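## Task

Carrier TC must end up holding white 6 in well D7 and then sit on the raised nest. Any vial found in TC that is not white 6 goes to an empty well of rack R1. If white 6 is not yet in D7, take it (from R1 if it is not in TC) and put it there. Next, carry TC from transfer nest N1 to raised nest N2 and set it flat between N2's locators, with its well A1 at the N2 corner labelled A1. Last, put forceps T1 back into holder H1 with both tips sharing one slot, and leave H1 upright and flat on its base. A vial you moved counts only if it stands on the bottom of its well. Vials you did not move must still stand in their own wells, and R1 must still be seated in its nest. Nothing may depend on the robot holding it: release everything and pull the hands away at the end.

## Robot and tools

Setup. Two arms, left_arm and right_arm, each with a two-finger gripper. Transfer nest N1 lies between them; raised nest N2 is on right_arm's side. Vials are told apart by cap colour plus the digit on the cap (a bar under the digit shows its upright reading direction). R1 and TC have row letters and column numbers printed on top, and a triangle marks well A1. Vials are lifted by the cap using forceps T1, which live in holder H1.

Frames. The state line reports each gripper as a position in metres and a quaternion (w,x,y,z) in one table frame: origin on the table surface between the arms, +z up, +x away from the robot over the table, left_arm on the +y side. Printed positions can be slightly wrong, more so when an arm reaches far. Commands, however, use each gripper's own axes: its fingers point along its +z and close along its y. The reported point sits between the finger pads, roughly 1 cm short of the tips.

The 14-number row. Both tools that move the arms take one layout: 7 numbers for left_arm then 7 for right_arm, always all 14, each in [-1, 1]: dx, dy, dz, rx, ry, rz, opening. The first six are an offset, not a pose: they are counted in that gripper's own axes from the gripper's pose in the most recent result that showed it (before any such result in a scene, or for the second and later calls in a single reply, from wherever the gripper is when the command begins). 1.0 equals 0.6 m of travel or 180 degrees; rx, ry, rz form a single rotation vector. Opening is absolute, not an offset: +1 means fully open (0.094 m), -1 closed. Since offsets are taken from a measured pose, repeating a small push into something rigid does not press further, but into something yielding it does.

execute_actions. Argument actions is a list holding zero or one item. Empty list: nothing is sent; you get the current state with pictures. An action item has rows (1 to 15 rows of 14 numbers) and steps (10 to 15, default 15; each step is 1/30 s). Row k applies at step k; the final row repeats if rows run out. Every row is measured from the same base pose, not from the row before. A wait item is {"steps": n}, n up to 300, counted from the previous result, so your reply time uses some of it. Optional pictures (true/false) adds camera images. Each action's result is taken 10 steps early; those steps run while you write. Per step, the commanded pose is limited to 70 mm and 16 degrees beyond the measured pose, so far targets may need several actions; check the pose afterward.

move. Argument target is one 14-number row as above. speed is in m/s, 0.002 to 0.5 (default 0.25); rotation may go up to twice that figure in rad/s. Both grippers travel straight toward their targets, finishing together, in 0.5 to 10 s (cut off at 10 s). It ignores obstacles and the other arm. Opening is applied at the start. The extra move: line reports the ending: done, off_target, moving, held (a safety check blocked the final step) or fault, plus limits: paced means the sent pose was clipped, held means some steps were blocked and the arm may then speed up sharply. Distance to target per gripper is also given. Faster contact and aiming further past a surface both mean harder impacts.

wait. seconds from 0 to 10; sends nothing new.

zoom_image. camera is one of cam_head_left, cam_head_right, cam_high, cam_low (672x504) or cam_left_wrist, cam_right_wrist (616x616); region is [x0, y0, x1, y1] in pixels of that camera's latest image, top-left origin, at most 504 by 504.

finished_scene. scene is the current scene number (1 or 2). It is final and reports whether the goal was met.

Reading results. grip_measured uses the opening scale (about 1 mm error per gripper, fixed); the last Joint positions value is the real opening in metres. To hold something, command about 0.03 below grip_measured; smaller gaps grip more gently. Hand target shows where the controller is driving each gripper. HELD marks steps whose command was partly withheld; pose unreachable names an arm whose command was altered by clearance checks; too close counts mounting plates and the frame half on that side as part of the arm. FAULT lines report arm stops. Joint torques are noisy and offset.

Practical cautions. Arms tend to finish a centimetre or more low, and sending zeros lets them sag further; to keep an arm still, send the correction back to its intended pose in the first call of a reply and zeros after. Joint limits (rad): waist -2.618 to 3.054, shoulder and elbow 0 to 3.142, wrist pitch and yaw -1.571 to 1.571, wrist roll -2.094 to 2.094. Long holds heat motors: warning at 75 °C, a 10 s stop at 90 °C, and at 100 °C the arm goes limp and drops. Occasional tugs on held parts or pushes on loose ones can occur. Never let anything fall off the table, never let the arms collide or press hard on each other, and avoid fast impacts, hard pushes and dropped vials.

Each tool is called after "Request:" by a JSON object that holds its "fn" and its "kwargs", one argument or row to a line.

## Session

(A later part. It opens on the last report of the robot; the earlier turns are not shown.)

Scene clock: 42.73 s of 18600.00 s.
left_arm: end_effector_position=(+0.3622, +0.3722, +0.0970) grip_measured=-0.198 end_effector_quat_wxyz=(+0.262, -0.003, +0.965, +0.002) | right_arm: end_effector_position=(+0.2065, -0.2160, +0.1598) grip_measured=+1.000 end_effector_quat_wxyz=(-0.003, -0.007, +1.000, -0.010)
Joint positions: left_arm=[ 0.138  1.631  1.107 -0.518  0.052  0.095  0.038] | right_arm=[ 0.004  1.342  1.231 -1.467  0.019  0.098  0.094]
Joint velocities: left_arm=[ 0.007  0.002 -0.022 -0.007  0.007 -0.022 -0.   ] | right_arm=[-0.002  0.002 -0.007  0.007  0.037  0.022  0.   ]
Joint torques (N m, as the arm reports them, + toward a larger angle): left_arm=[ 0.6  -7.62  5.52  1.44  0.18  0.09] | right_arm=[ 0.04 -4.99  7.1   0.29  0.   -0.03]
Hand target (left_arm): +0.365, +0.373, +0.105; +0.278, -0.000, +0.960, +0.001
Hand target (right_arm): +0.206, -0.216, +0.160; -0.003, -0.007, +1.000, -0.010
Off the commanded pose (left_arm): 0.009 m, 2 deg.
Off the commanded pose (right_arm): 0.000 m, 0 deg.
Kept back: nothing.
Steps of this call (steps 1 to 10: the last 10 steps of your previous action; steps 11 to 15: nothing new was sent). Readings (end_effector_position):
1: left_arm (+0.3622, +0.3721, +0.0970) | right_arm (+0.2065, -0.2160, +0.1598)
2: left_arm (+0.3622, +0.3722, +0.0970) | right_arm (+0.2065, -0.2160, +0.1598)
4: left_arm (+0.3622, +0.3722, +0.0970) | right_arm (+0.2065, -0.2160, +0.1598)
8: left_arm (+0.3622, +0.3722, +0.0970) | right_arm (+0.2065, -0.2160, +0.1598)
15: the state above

Request:
{"fn": "move", "kwargs": {
  "target": [-0.0108, 0.0, -0.0093, 0, -0.011, 0, -0.45, 0, 0, 0, 0, 0, 0, 1],
  "speed": 0.05
}}

Request:
{"fn": "zoom_image", "kwargs": {
  "camera": "cam_left_wrist",
  "region": [250, 280, 390, 420]
}}

Scene clock: 44.20 s of 18600.00 s.
left_arm: end_effector_position=(+0.3622, +0.3722, +0.0970) grip_measured=-0.448 end_effector_quat_wxyz=(+0.262, -0.003, +0.965, +0.002) | right_arm: end_effector_position=(+0.2065, -0.2160, +0.1598) grip_measured=+1.000 end_effector_quat_wxyz=(-0.003, -0.007, +1.000, -0.010)
Joint positions: left_arm=[ 0.138  1.631  1.107 -0.518  0.052  0.096  0.026] | right_arm=[ 0.004  1.342  1.231 -1.467  0.019  0.098  0.094]
Joint velocities: left_arm=[-0.002 -0.007  0.002  0.051  0.022  0.037 -0.   ] | right_arm=[-0.017 -0.002 -0.007 -0.022 -0.007  0.051  0.   ]
Joint torques (N m, as the arm reports them, + toward a larger angle): left_arm=[ 0.08 -7.79  5.37  1.45  0.09 -0.01] | right_arm=[ 0.07 -4.97  7.09  0.29  0.02 -0.03]
Hand target (left_arm): +0.365, +0.372, +0.105; +0.279, -0.003, +0.960, +0.003
Hand target (right_arm): +0.206, -0.216, +0.160; -0.003, -0.007, +1.000, -0.010
Off the commanded pose (left_arm): 0.009 m, 2 deg.
Off the commanded pose (right_arm): 0.000 m, 0 deg.
Kept back: nothing.
move: done

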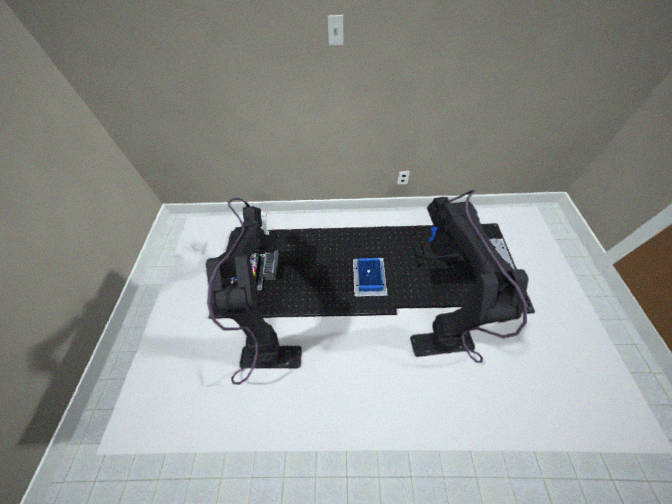

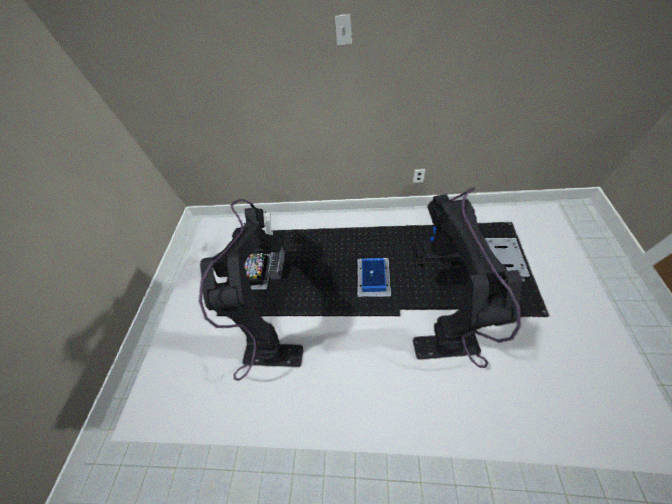

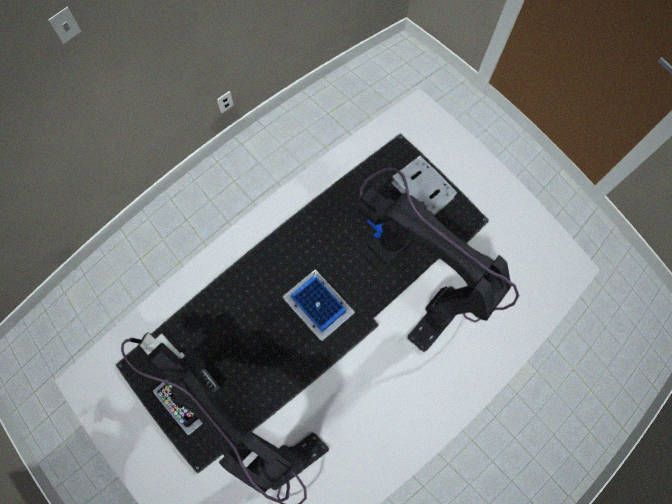

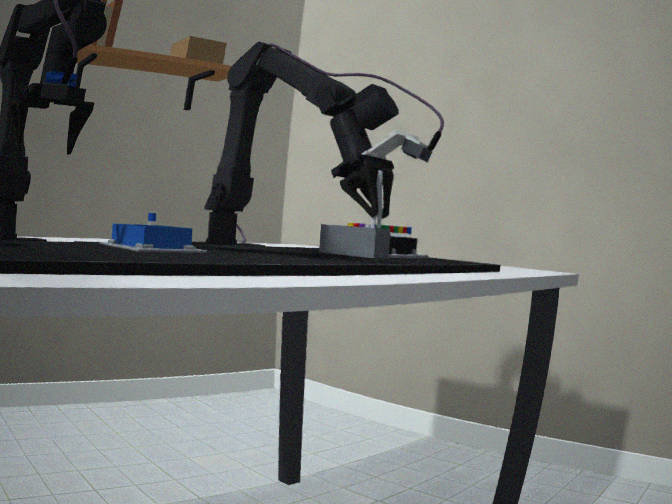

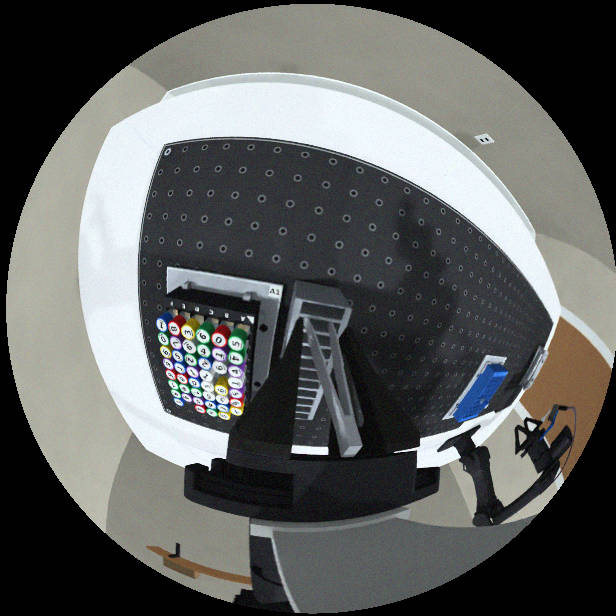

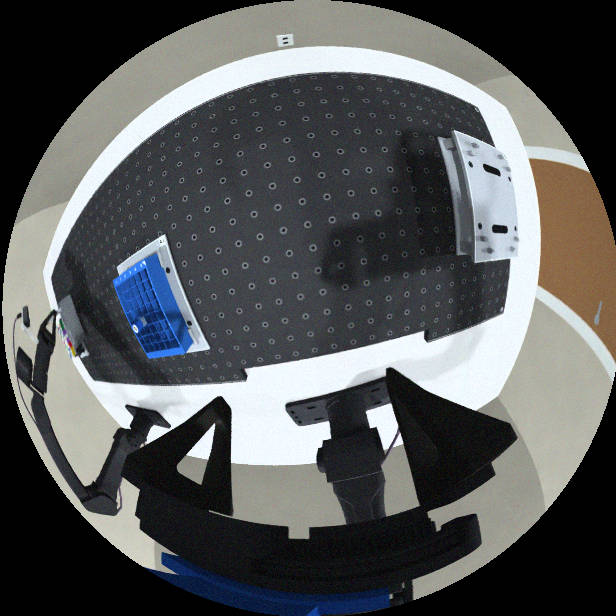

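Region (250, 280, 390, 420) of cam_left_wrist's 616x616 image, scaled by 3.600, with more detail than that image has.

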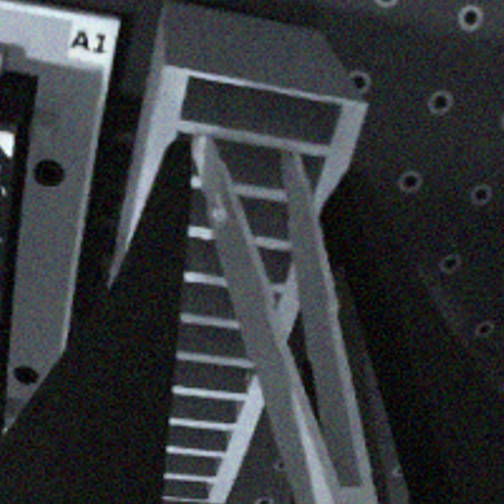

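Request:
{"fn": "move", "kwargs": {
  "target": [-0.0108, -0.001, -0.0093, 0, -0.011, 0, -0.68, 0, 0, 0, 0, 0, 0, 1],
  "speed": 0.05
}}

Request:
{"fn": "zoom_image", "kwargs": {
  "camera": "cam_left_wrist",
  "region": [230, 280, 420, 470]
}}

Request:
{"fn": "zoom_image", "kwargs": {
  "camera": "cam_low",
  "region": [330, 140, 430, 240]
}}

Scene clock: 45.23 s of 18600.00 s.
left_arm: end_effector_position=(+0.3622, +0.3722, +0.0970) grip_measured=-0.678 end_effector_quat_wxyz=(+0.262, -0.003, +0.965, +0.002) | right_arm: end_effector_position=(+0.2065, -0.2160, +0.1598) grip_measured=+1.000 end_effector_quat_wxyz=(-0.003, -0.007, +1.000, -0.010)
Joint positions: left_arm=[ 0.138  1.631  1.107 -0.518  0.052  0.096  0.015] | right_arm=[ 0.004  1.342  1.231 -1.467  0.019  0.098  0.094]
Joint velocities: left_arm=[-0.012  0.012  0.012 -0.037 -0.081 -0.095 -0.002] | right_arm=[-0.022 -0.007  0.007  0.022  0.022  0.007  0.   ]
Joint torques (N m, as the arm reports them, + toward a larger angle): left_arm=[-0.04 -7.82  5.37  1.46  0.07 -0.03] | right_arm=[ 0.09 -4.99  7.11  0.28  0.01 -0.04]
Hand target (left_arm): +0.365, +0.372, +0.105; +0.279, -0.003, +0.960, +0.003
Hand target (right_arm): +0.206, -0.216, +0.160; -0.003, -0.007, +1.000, -0.010
Off the commanded pose (left_arm): 0.009 m, 2 deg.
Off the commanded pose (right_arm): 0.000 m, 0 deg.
Kept back: nothing.
move: done

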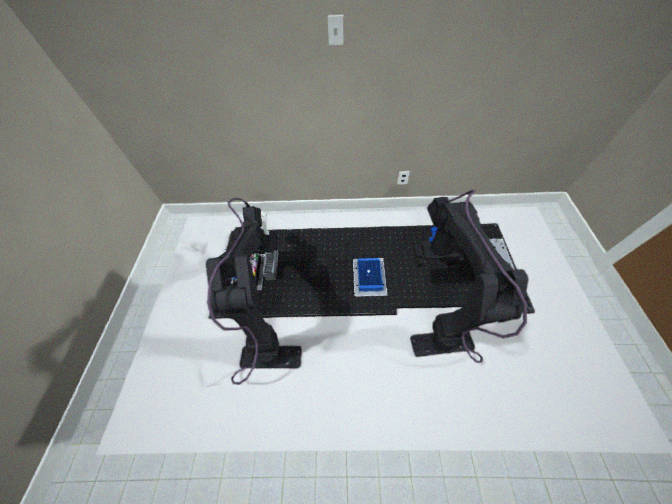

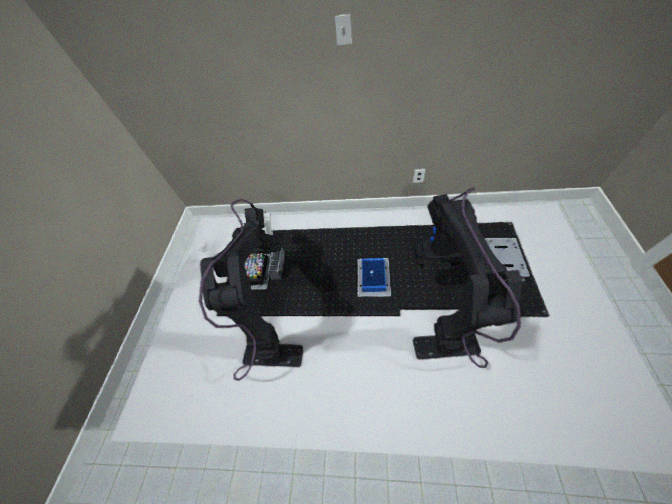

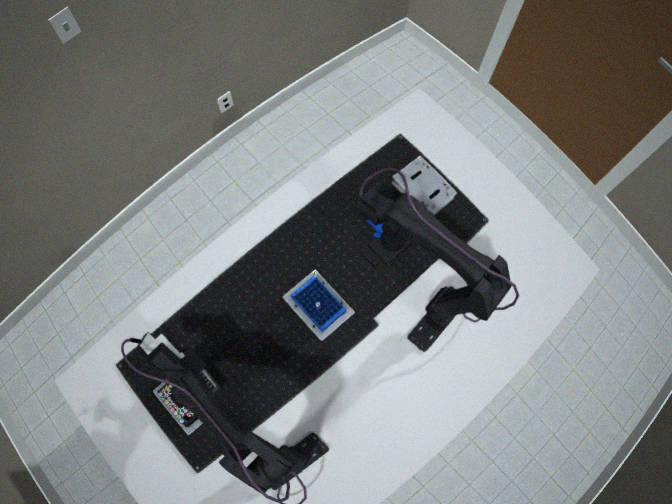

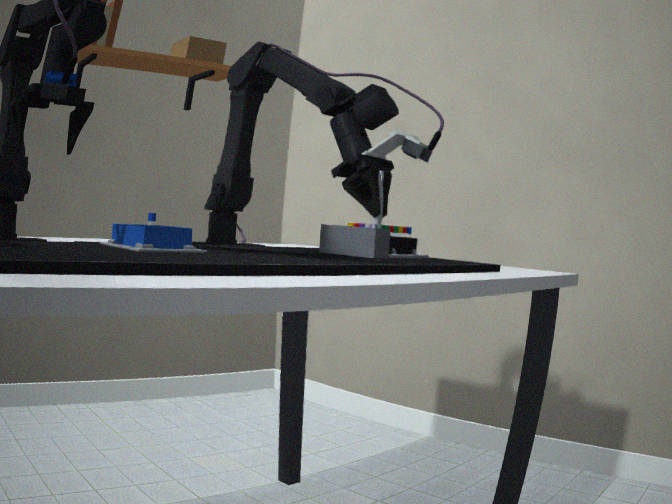

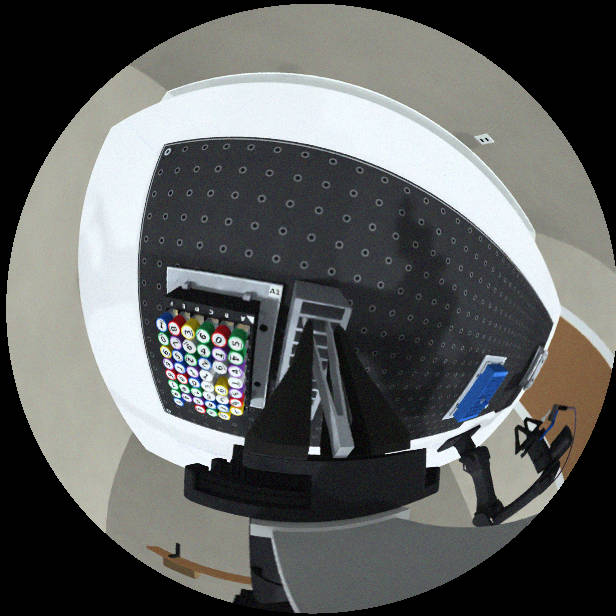

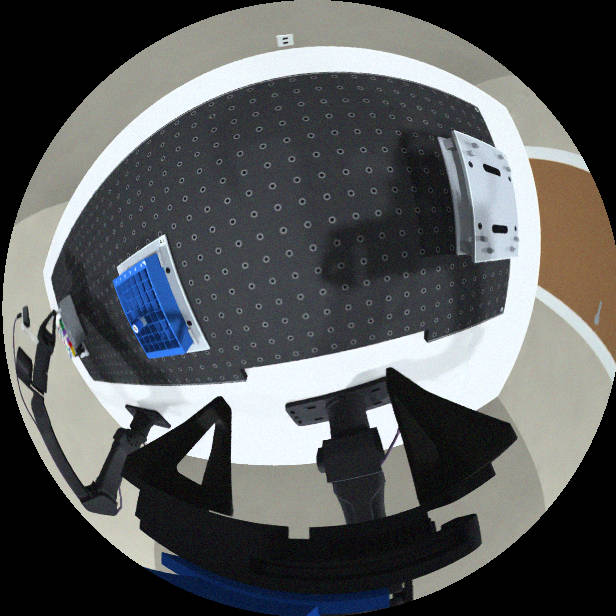

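Region (230, 280, 420, 470) of cam_left_wrist's 616x616 image, scaled by 2.653, with more detail than that image has.

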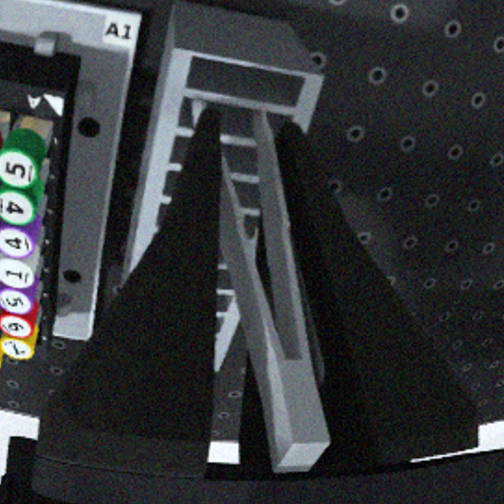

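Region (330, 140, 430, 240) of cam_low's 672x504 image, scaled by 5.040, with more detail than that image has.

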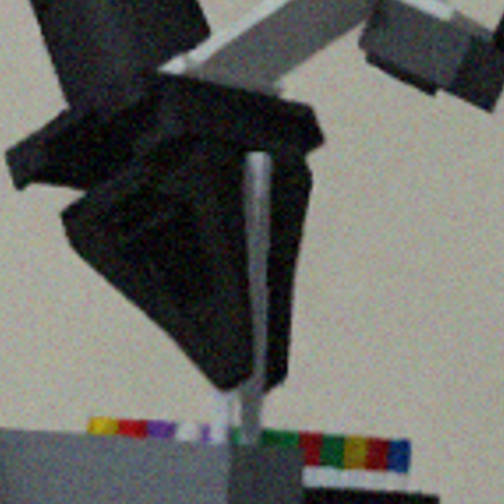

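Request:
{"fn": "execute_actions", "kwargs": {
  "actions": [
    {"rows": [[-0.0108, -0.001, -0.0093, 0, -0.011, 0, -0.72, 0, 0, 0, 0, 0, 0, 1], [-0.0108, -0.001, -0.0093, 0, -0.011, 0, -0.74, 0, 0, 0, 0, 0, 0, 1], [-0.0108, -0.001, -0.0093, 0, -0.011, 0, -0.76, 0, 0, 0, 0, 0, 0, 1], [-0.0108, -0.001, -0.0093, 0, -0.011, 0, -0.78, 0, 0, 0, 0, 0, 0, 1], [-0.0108, -0.001, -0.0093, 0, -0.011, 0, -0.80, 0, 0, 0, 0, 0, 0, 1], [-0.0108, -0.001, -0.0093, 0, -0.011, 0, -0.82, 0, 0, 0, 0, 0, 0, 1], [-0.0108, -0.001, -0.0093, 0, -0.011, 0, -0.84, 0, 0, 0, 0, 0, 0, 1]], "steps": 15}
  ]
}}

Request:
{"fn": "execute_actions", "kwargs": {
  "actions": [
    {"steps": 15}
  ],
  "pictures": true
}}

Request:
{"fn": "zoom_image", "kwargs": {
  "camera": "cam_left_wrist",
  "region": [230, 280, 420, 470]
}}

Scene clock: 46.03 s of 18600.00 s.
left_arm: end_effector_position=(+0.3622, +0.3722, +0.0970) grip_measured=-0.789 end_effector_quat_wxyz=(+0.262, -0.003, +0.965, +0.002) | right_arm: end_effector_position=(+0.2065, -0.2160, +0.1598) grip_measured=+1.000 end_effector_quat_wxyz=(-0.003, -0.007, +1.000, -0.010)
Joint positions: left_arm=[ 0.138  1.631  1.107 -0.518  0.052  0.096  0.01 ] | right_arm=[ 0.004  1.342  1.231 -1.467  0.019  0.098  0.094]
Joint velocities: left_arm=[ 0.007 -0.022  0.002 -0.095 -0.007 -0.007 -0.019] | right_arm=[ 0.007 -0.002  0.007  0.007  0.037  0.007  0.   ]
Joint torques (N m, as the arm reports them, + toward a larger angle): left_arm=[ 0.   -7.77  5.39  1.46  0.09 -0.04] | right_arm=[ 0.08 -4.95  7.16  0.29  0.01 -0.03]
Steps of this call (steps 1 to 19: nothing new was sent; steps 20 to 24: the first 5 steps of this action). Readings (end_effector_position):
20: left_arm (+0.3622, +0.3722, +0.0970) | right_arm (+0.2065, -0.2160, +0.1598)
21: left_arm (+0.3622, +0.3722, +0.0970) | right_arm (+0.2065, -0.2160, +0.1598)
23: left_arm (+0.3622, +0.3722, +0.0970) | right_arm (+0.2065, -0.2160, +0.1598)
24: the state above

Scene clock: 46.53 s of 18600.00 s.
left_arm: end_effector_position=(+0.3622, +0.3722, +0.0970) grip_measured=-0.838 end_effector_quat_wxyz=(+0.262, -0.003, +0.965, +0.002) | right_arm: end_effector_position=(+0.2065, -0.2160, +0.1598) grip_measured=+1.000 end_effector_quat_wxyz=(-0.003, -0.007, +1.000, -0.010)
Joint positions: left_arm=[ 0.138  1.631  1.107 -0.518  0.052  0.096  0.008] | right_arm=[ 0.004  1.342  1.231 -1.467  0.019  0.098  0.094]
Joint velocities: left_arm=[-0.007  0.017 -0.007  0.007 -0.007 -0.007  0.   ] | right_arm=[-0.007 -0.002  0.017 -0.007  0.037 -0.081  0.   ]
Joint torques (N m, as the arm reports them, + toward a larger angle): left_arm=[-0.02 -7.78  5.37  1.45  0.08 -0.05] | right_arm=[ 0.12 -4.99  7.17  0.29  0.   -0.04]
Hand target (left_arm): +0.365, +0.372, +0.105; +0.279, -0.003, +0.960, +0.003
Hand target (right_arm): +0.206, -0.216, +0.160; -0.003, -0.007, +1.000, -0.010
Off the commanded pose (left_arm): 0.009 m, 2 deg.
Off the commanded pose (right_arm): 0.000 m, 0 deg.
Kept back: nothing.
Steps of this call (steps 1 to 10: the last 10 steps of your previous action; steps 11 to 15: nothing new was sent). Readings (end_effector_position):
1: left_arm (+0.3622, +0.3722, +0.0970) | right_arm (+0.2065, -0.2160, +0.1598)
2: left_arm (+0.3622, +0.3722, +0.0970) | right_arm (+0.2065, -0.2160, +0.1598)
4: left_arm (+0.3622, +0.3722, +0.0970) | right_arm (+0.2065, -0.2160, +0.1598)
8: left_arm (+0.3622, +0.3722, +0.0970) | right_arm (+0.2065, -0.2160, +0.1598)
15: the state above

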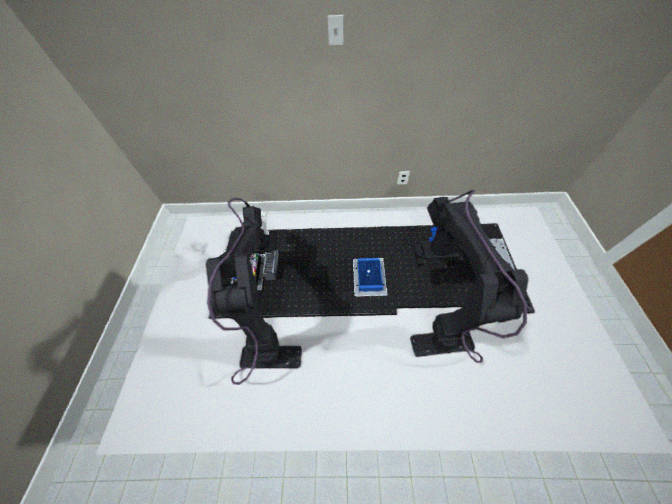

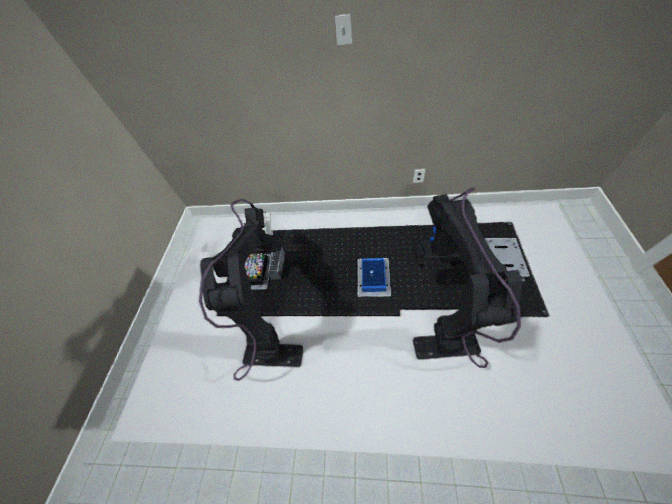

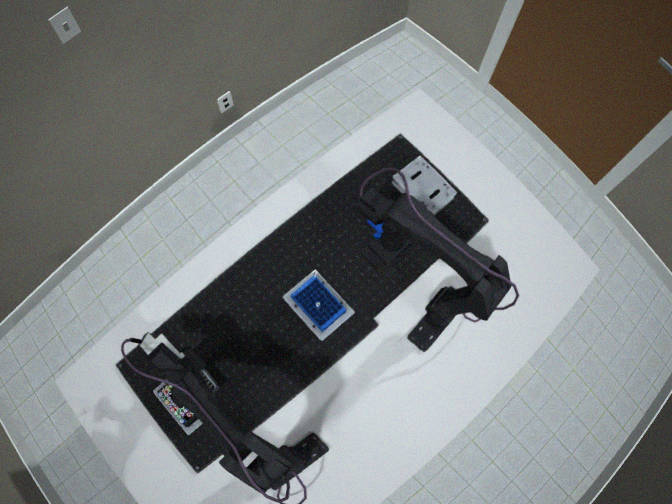

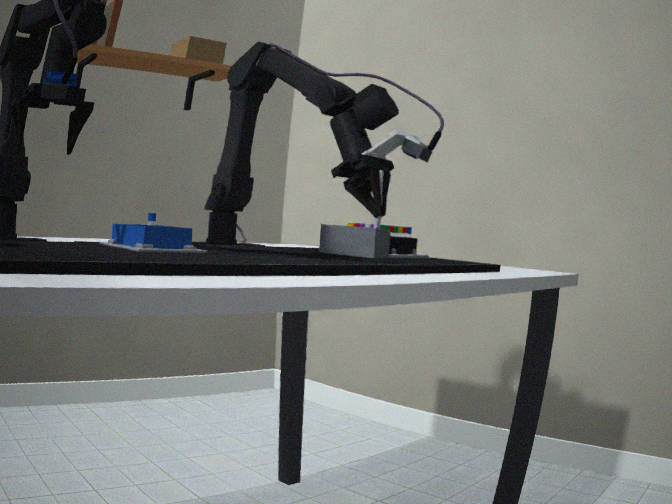

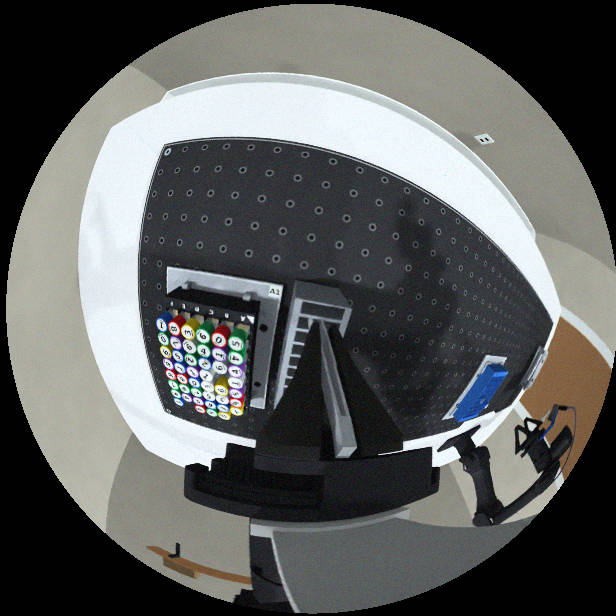

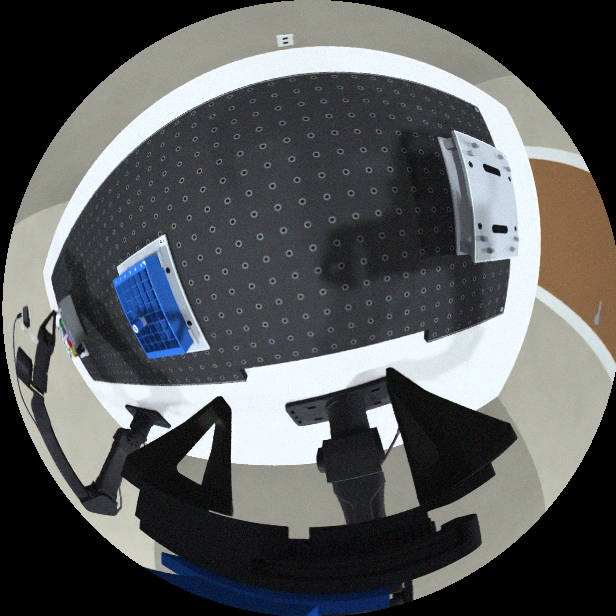

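Region (230, 280, 420, 470) of cam_left_wrist's 616x616 image, scaled by 2.653, with more detail than that image has.

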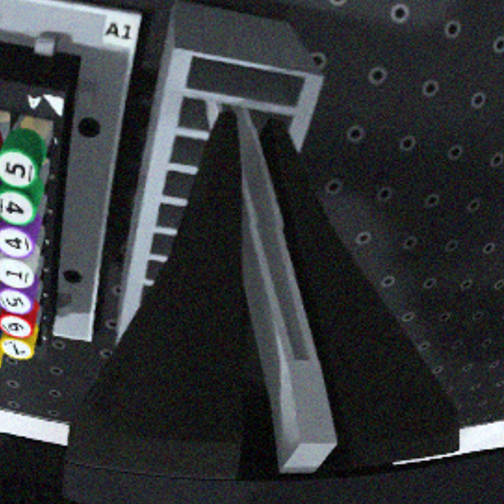

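Request:
{"fn": "move", "kwargs": {
  "target": [-0.062, 0, -0.099, 0, -0.005, 0, -0.84, 0, 0, 0, 0, 0, 0, 1],
  "speed": 0.04
}}

Request:
{"fn": "zoom_image", "kwargs": {
  "camera": "cam_low",
  "region": [320, 110, 450, 240]
}}

Request:
{"fn": "zoom_image", "kwargs": {
  "camera": "cam_left_wrist",
  "region": [250, 240, 390, 380]
}}

Scene clock: 49.17 s of 18600.00 s.
left_arm: end_effector_position=(+0.3621, +0.3722, +0.1493) grip_measured=-0.838 end_effector_quat_wxyz=(+0.253, -0.003, +0.967, +0.001) | right_arm: end_effector_position=(+0.2065, -0.2160, +0.1598) grip_measured=+1.000 end_effector_quat_wxyz=(-0.003, -0.007, +1.000, -0.010)
Joint positions: left_arm=[ 0.138  1.61   1.304 -0.755  0.052  0.096  0.008] | right_arm=[ 0.004  1.342  1.231 -1.467  0.019  0.098  0.094]
Joint velocities: left_arm=[ 0.017 -0.002  0.002 -0.066 -0.037  0.037 -0.   ] | right_arm=[-0.002 -0.007 -0.007 -0.037  0.022 -0.022  0.   ]
Joint torques (N m, as the arm reports them, + toward a larger angle): left_arm=[ 0.22 -7.86  8.39  1.17  0.08  0.  ] | right_arm=[ 0.06 -4.96  7.16  0.27  0.01 -0.02]
Hand target (left_arm): +0.364, +0.373, +0.167; +0.270, -0.003, +0.963, +0.003
Hand target (right_arm): +0.206, -0.216, +0.160; -0.003, -0.007, +1.000, -0.010
Off the commanded pose (left_arm): 0.018 m, 2 deg.
Off the commanded pose (right_arm): 0.000 m, 0 deg.
Kept back: nothing.
move: off_target (left_arm)

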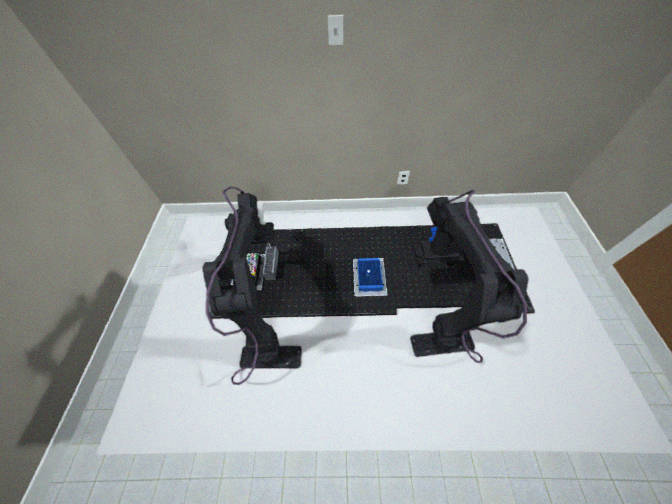

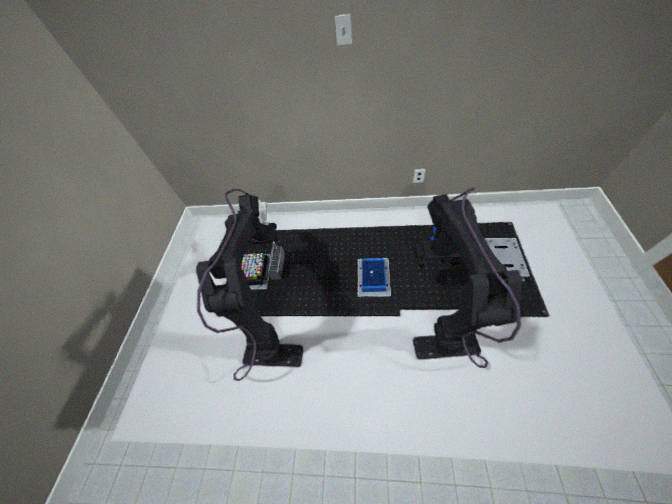

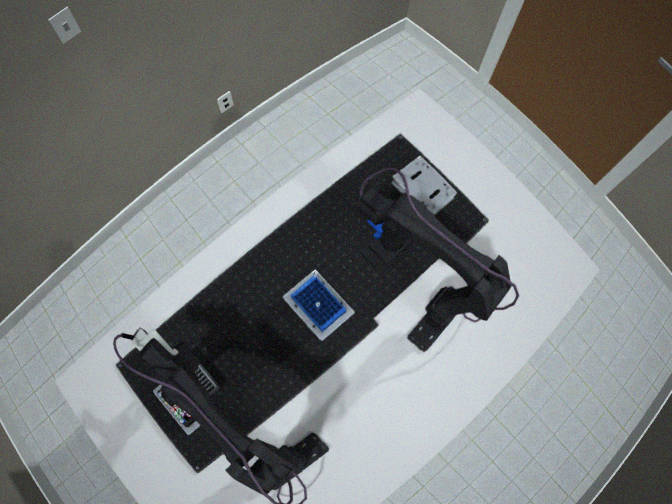

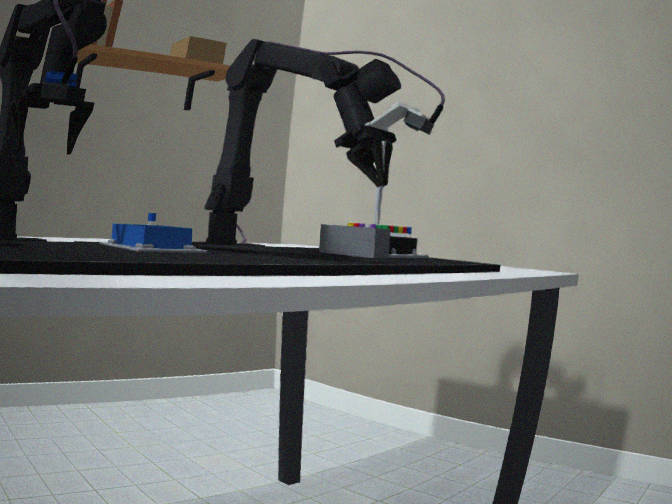

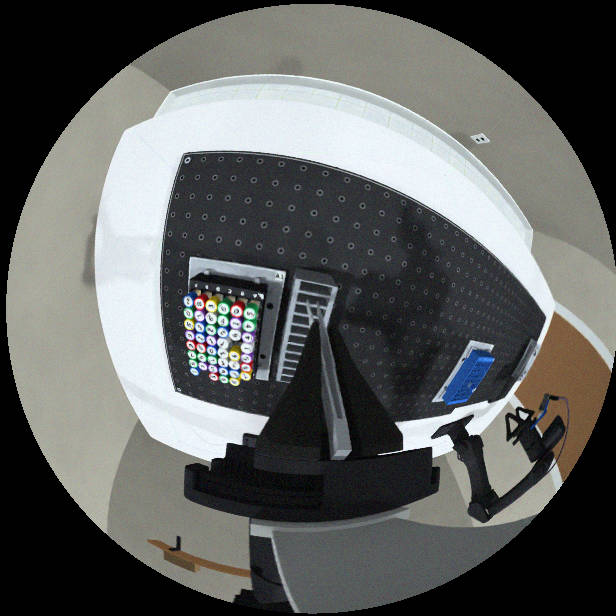

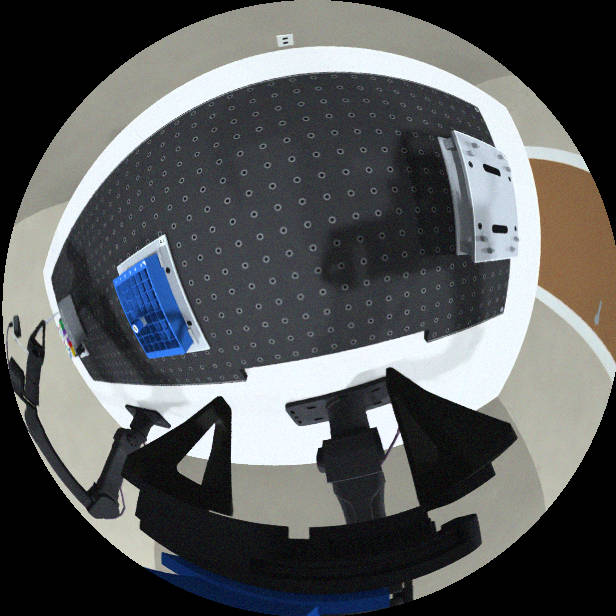

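Region (320, 110, 450, 240) of cam_low's 672x504 image, scaled by 3.877, with more detail than that image has.

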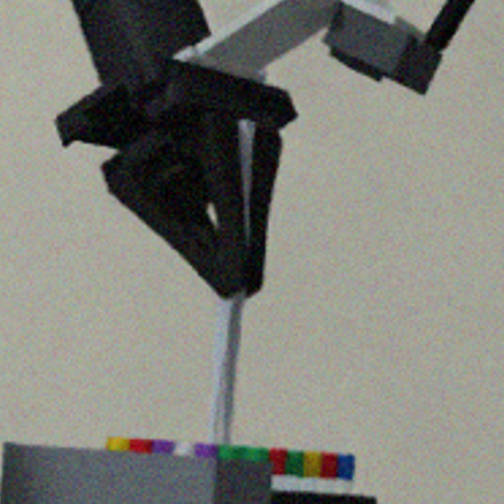

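Region (250, 240, 390, 380) of cam_left_wrist's 616x616 image, scaled by 3.600, with more detail than that image has.

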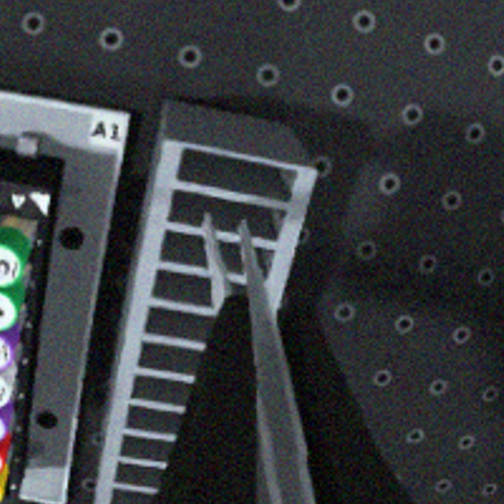

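Request:
{"fn": "zoom_image", "kwargs": {
  "camera": "cam_left_wrist",
  "region": [170, 240, 340, 410]
}}

Region (170, 240, 340, 410) of cam_left_wrist's 616x616 image, scaled by 2.965, with more detail than that image has.

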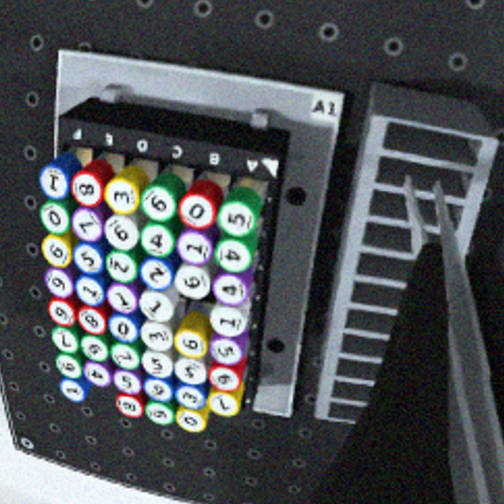

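Request:
{"fn": "move", "kwargs": {
  "target": [-0.031, 0, -0.052, 0, -0.011, 0, -0.84, 0, 0, 0, 0, 0, 0, 1],
  "speed": 0.06
}}

Scene clock: 52.47 s of 18600.00 s.
left_arm: end_effector_position=(+0.3623, +0.3722, +0.1668) grip_measured=-0.838 end_effector_quat_wxyz=(+0.253, -0.003, +0.968, +0.001) | right_arm: end_effector_position=(+0.2065, -0.2160, +0.1598) grip_measured=+1.000 end_effector_quat_wxyz=(-0.003, -0.007, +1.000, -0.010)
Joint positions: left_arm=[ 0.138  1.61   1.374 -0.827  0.052  0.096  0.008] | right_arm=[ 0.004  1.342  1.231 -1.467  0.019  0.098  0.094]
Joint velocities: left_arm=[-0.002 -0.007  0.002 -0.037  0.007 -0.051 -0.001] | right_arm=[-0.002  0.017 -0.002 -0.037 -0.007 -0.022  0.   ]
Joint torques (N m, as the arm reports them, + toward a larger angle): left_arm=[ 0.3  -8.06  8.41  1.13  0.09 -0.02] | right_arm=[ 0.07 -4.95  7.12  0.28  0.   -0.03]
Hand target (left_arm): +0.363, +0.373, +0.185; +0.270, -0.003, +0.963, +0.002
Hand target (right_arm): +0.206, -0.216, +0.160; -0.003, -0.007, +1.000, -0.010
Off the commanded pose (left_arm): 0.019 m, 2 deg.
Off the commanded pose (right_arm): 0.000 m, 0 deg.
Kept back: nothing.
move: off_target (left_arm)

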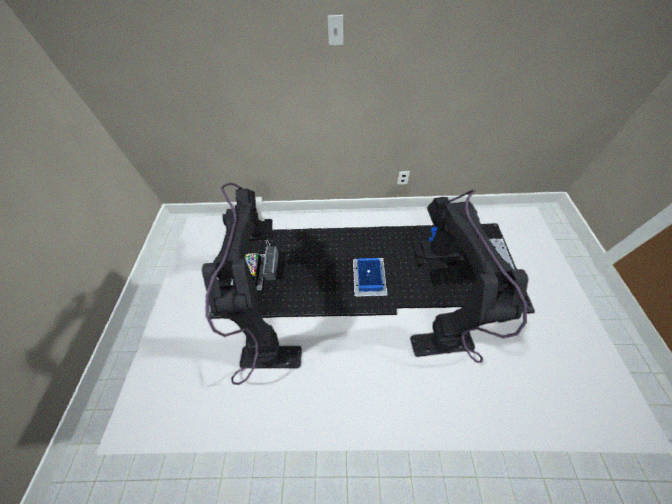

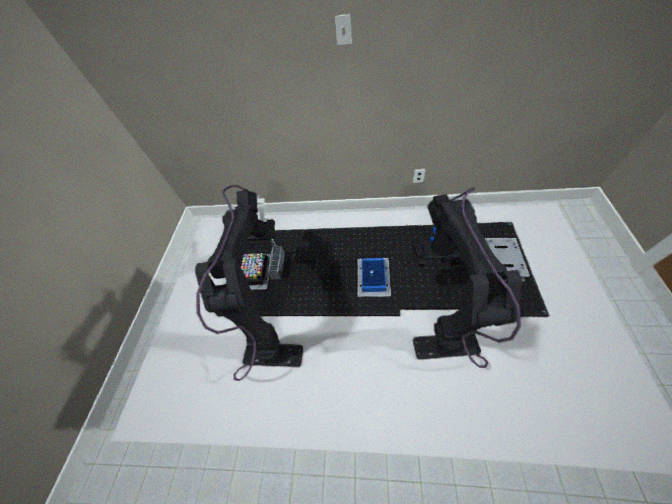

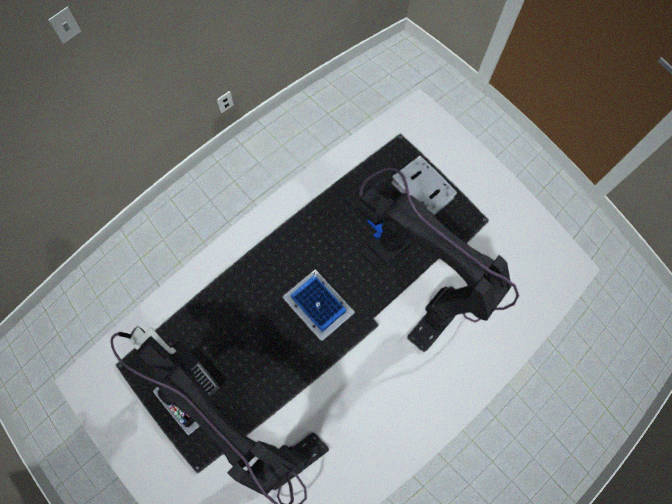

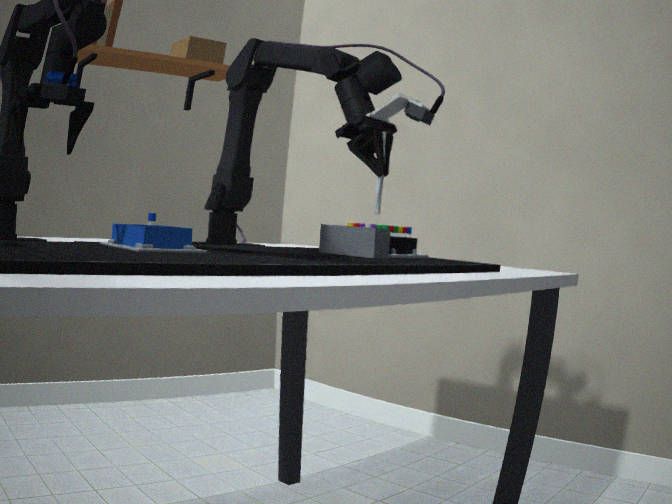

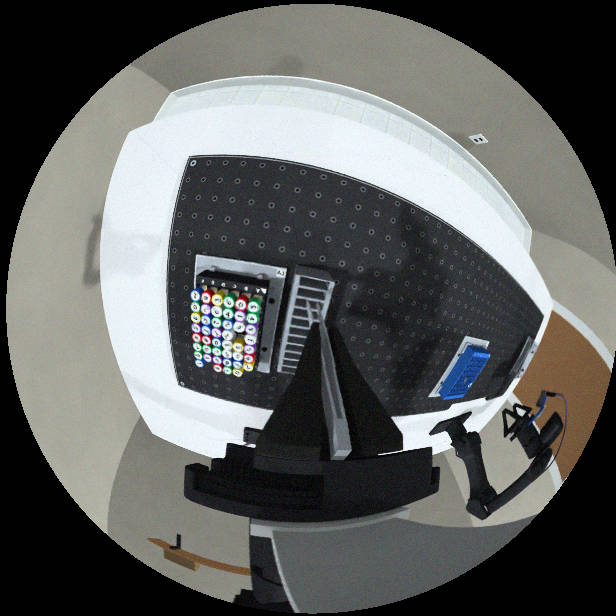

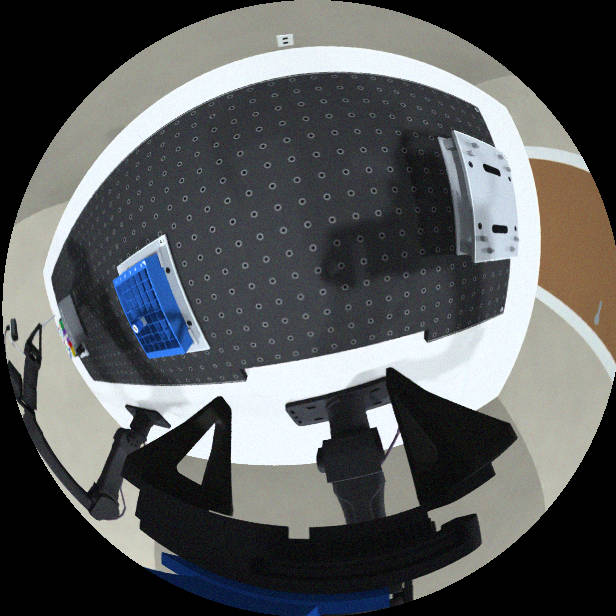

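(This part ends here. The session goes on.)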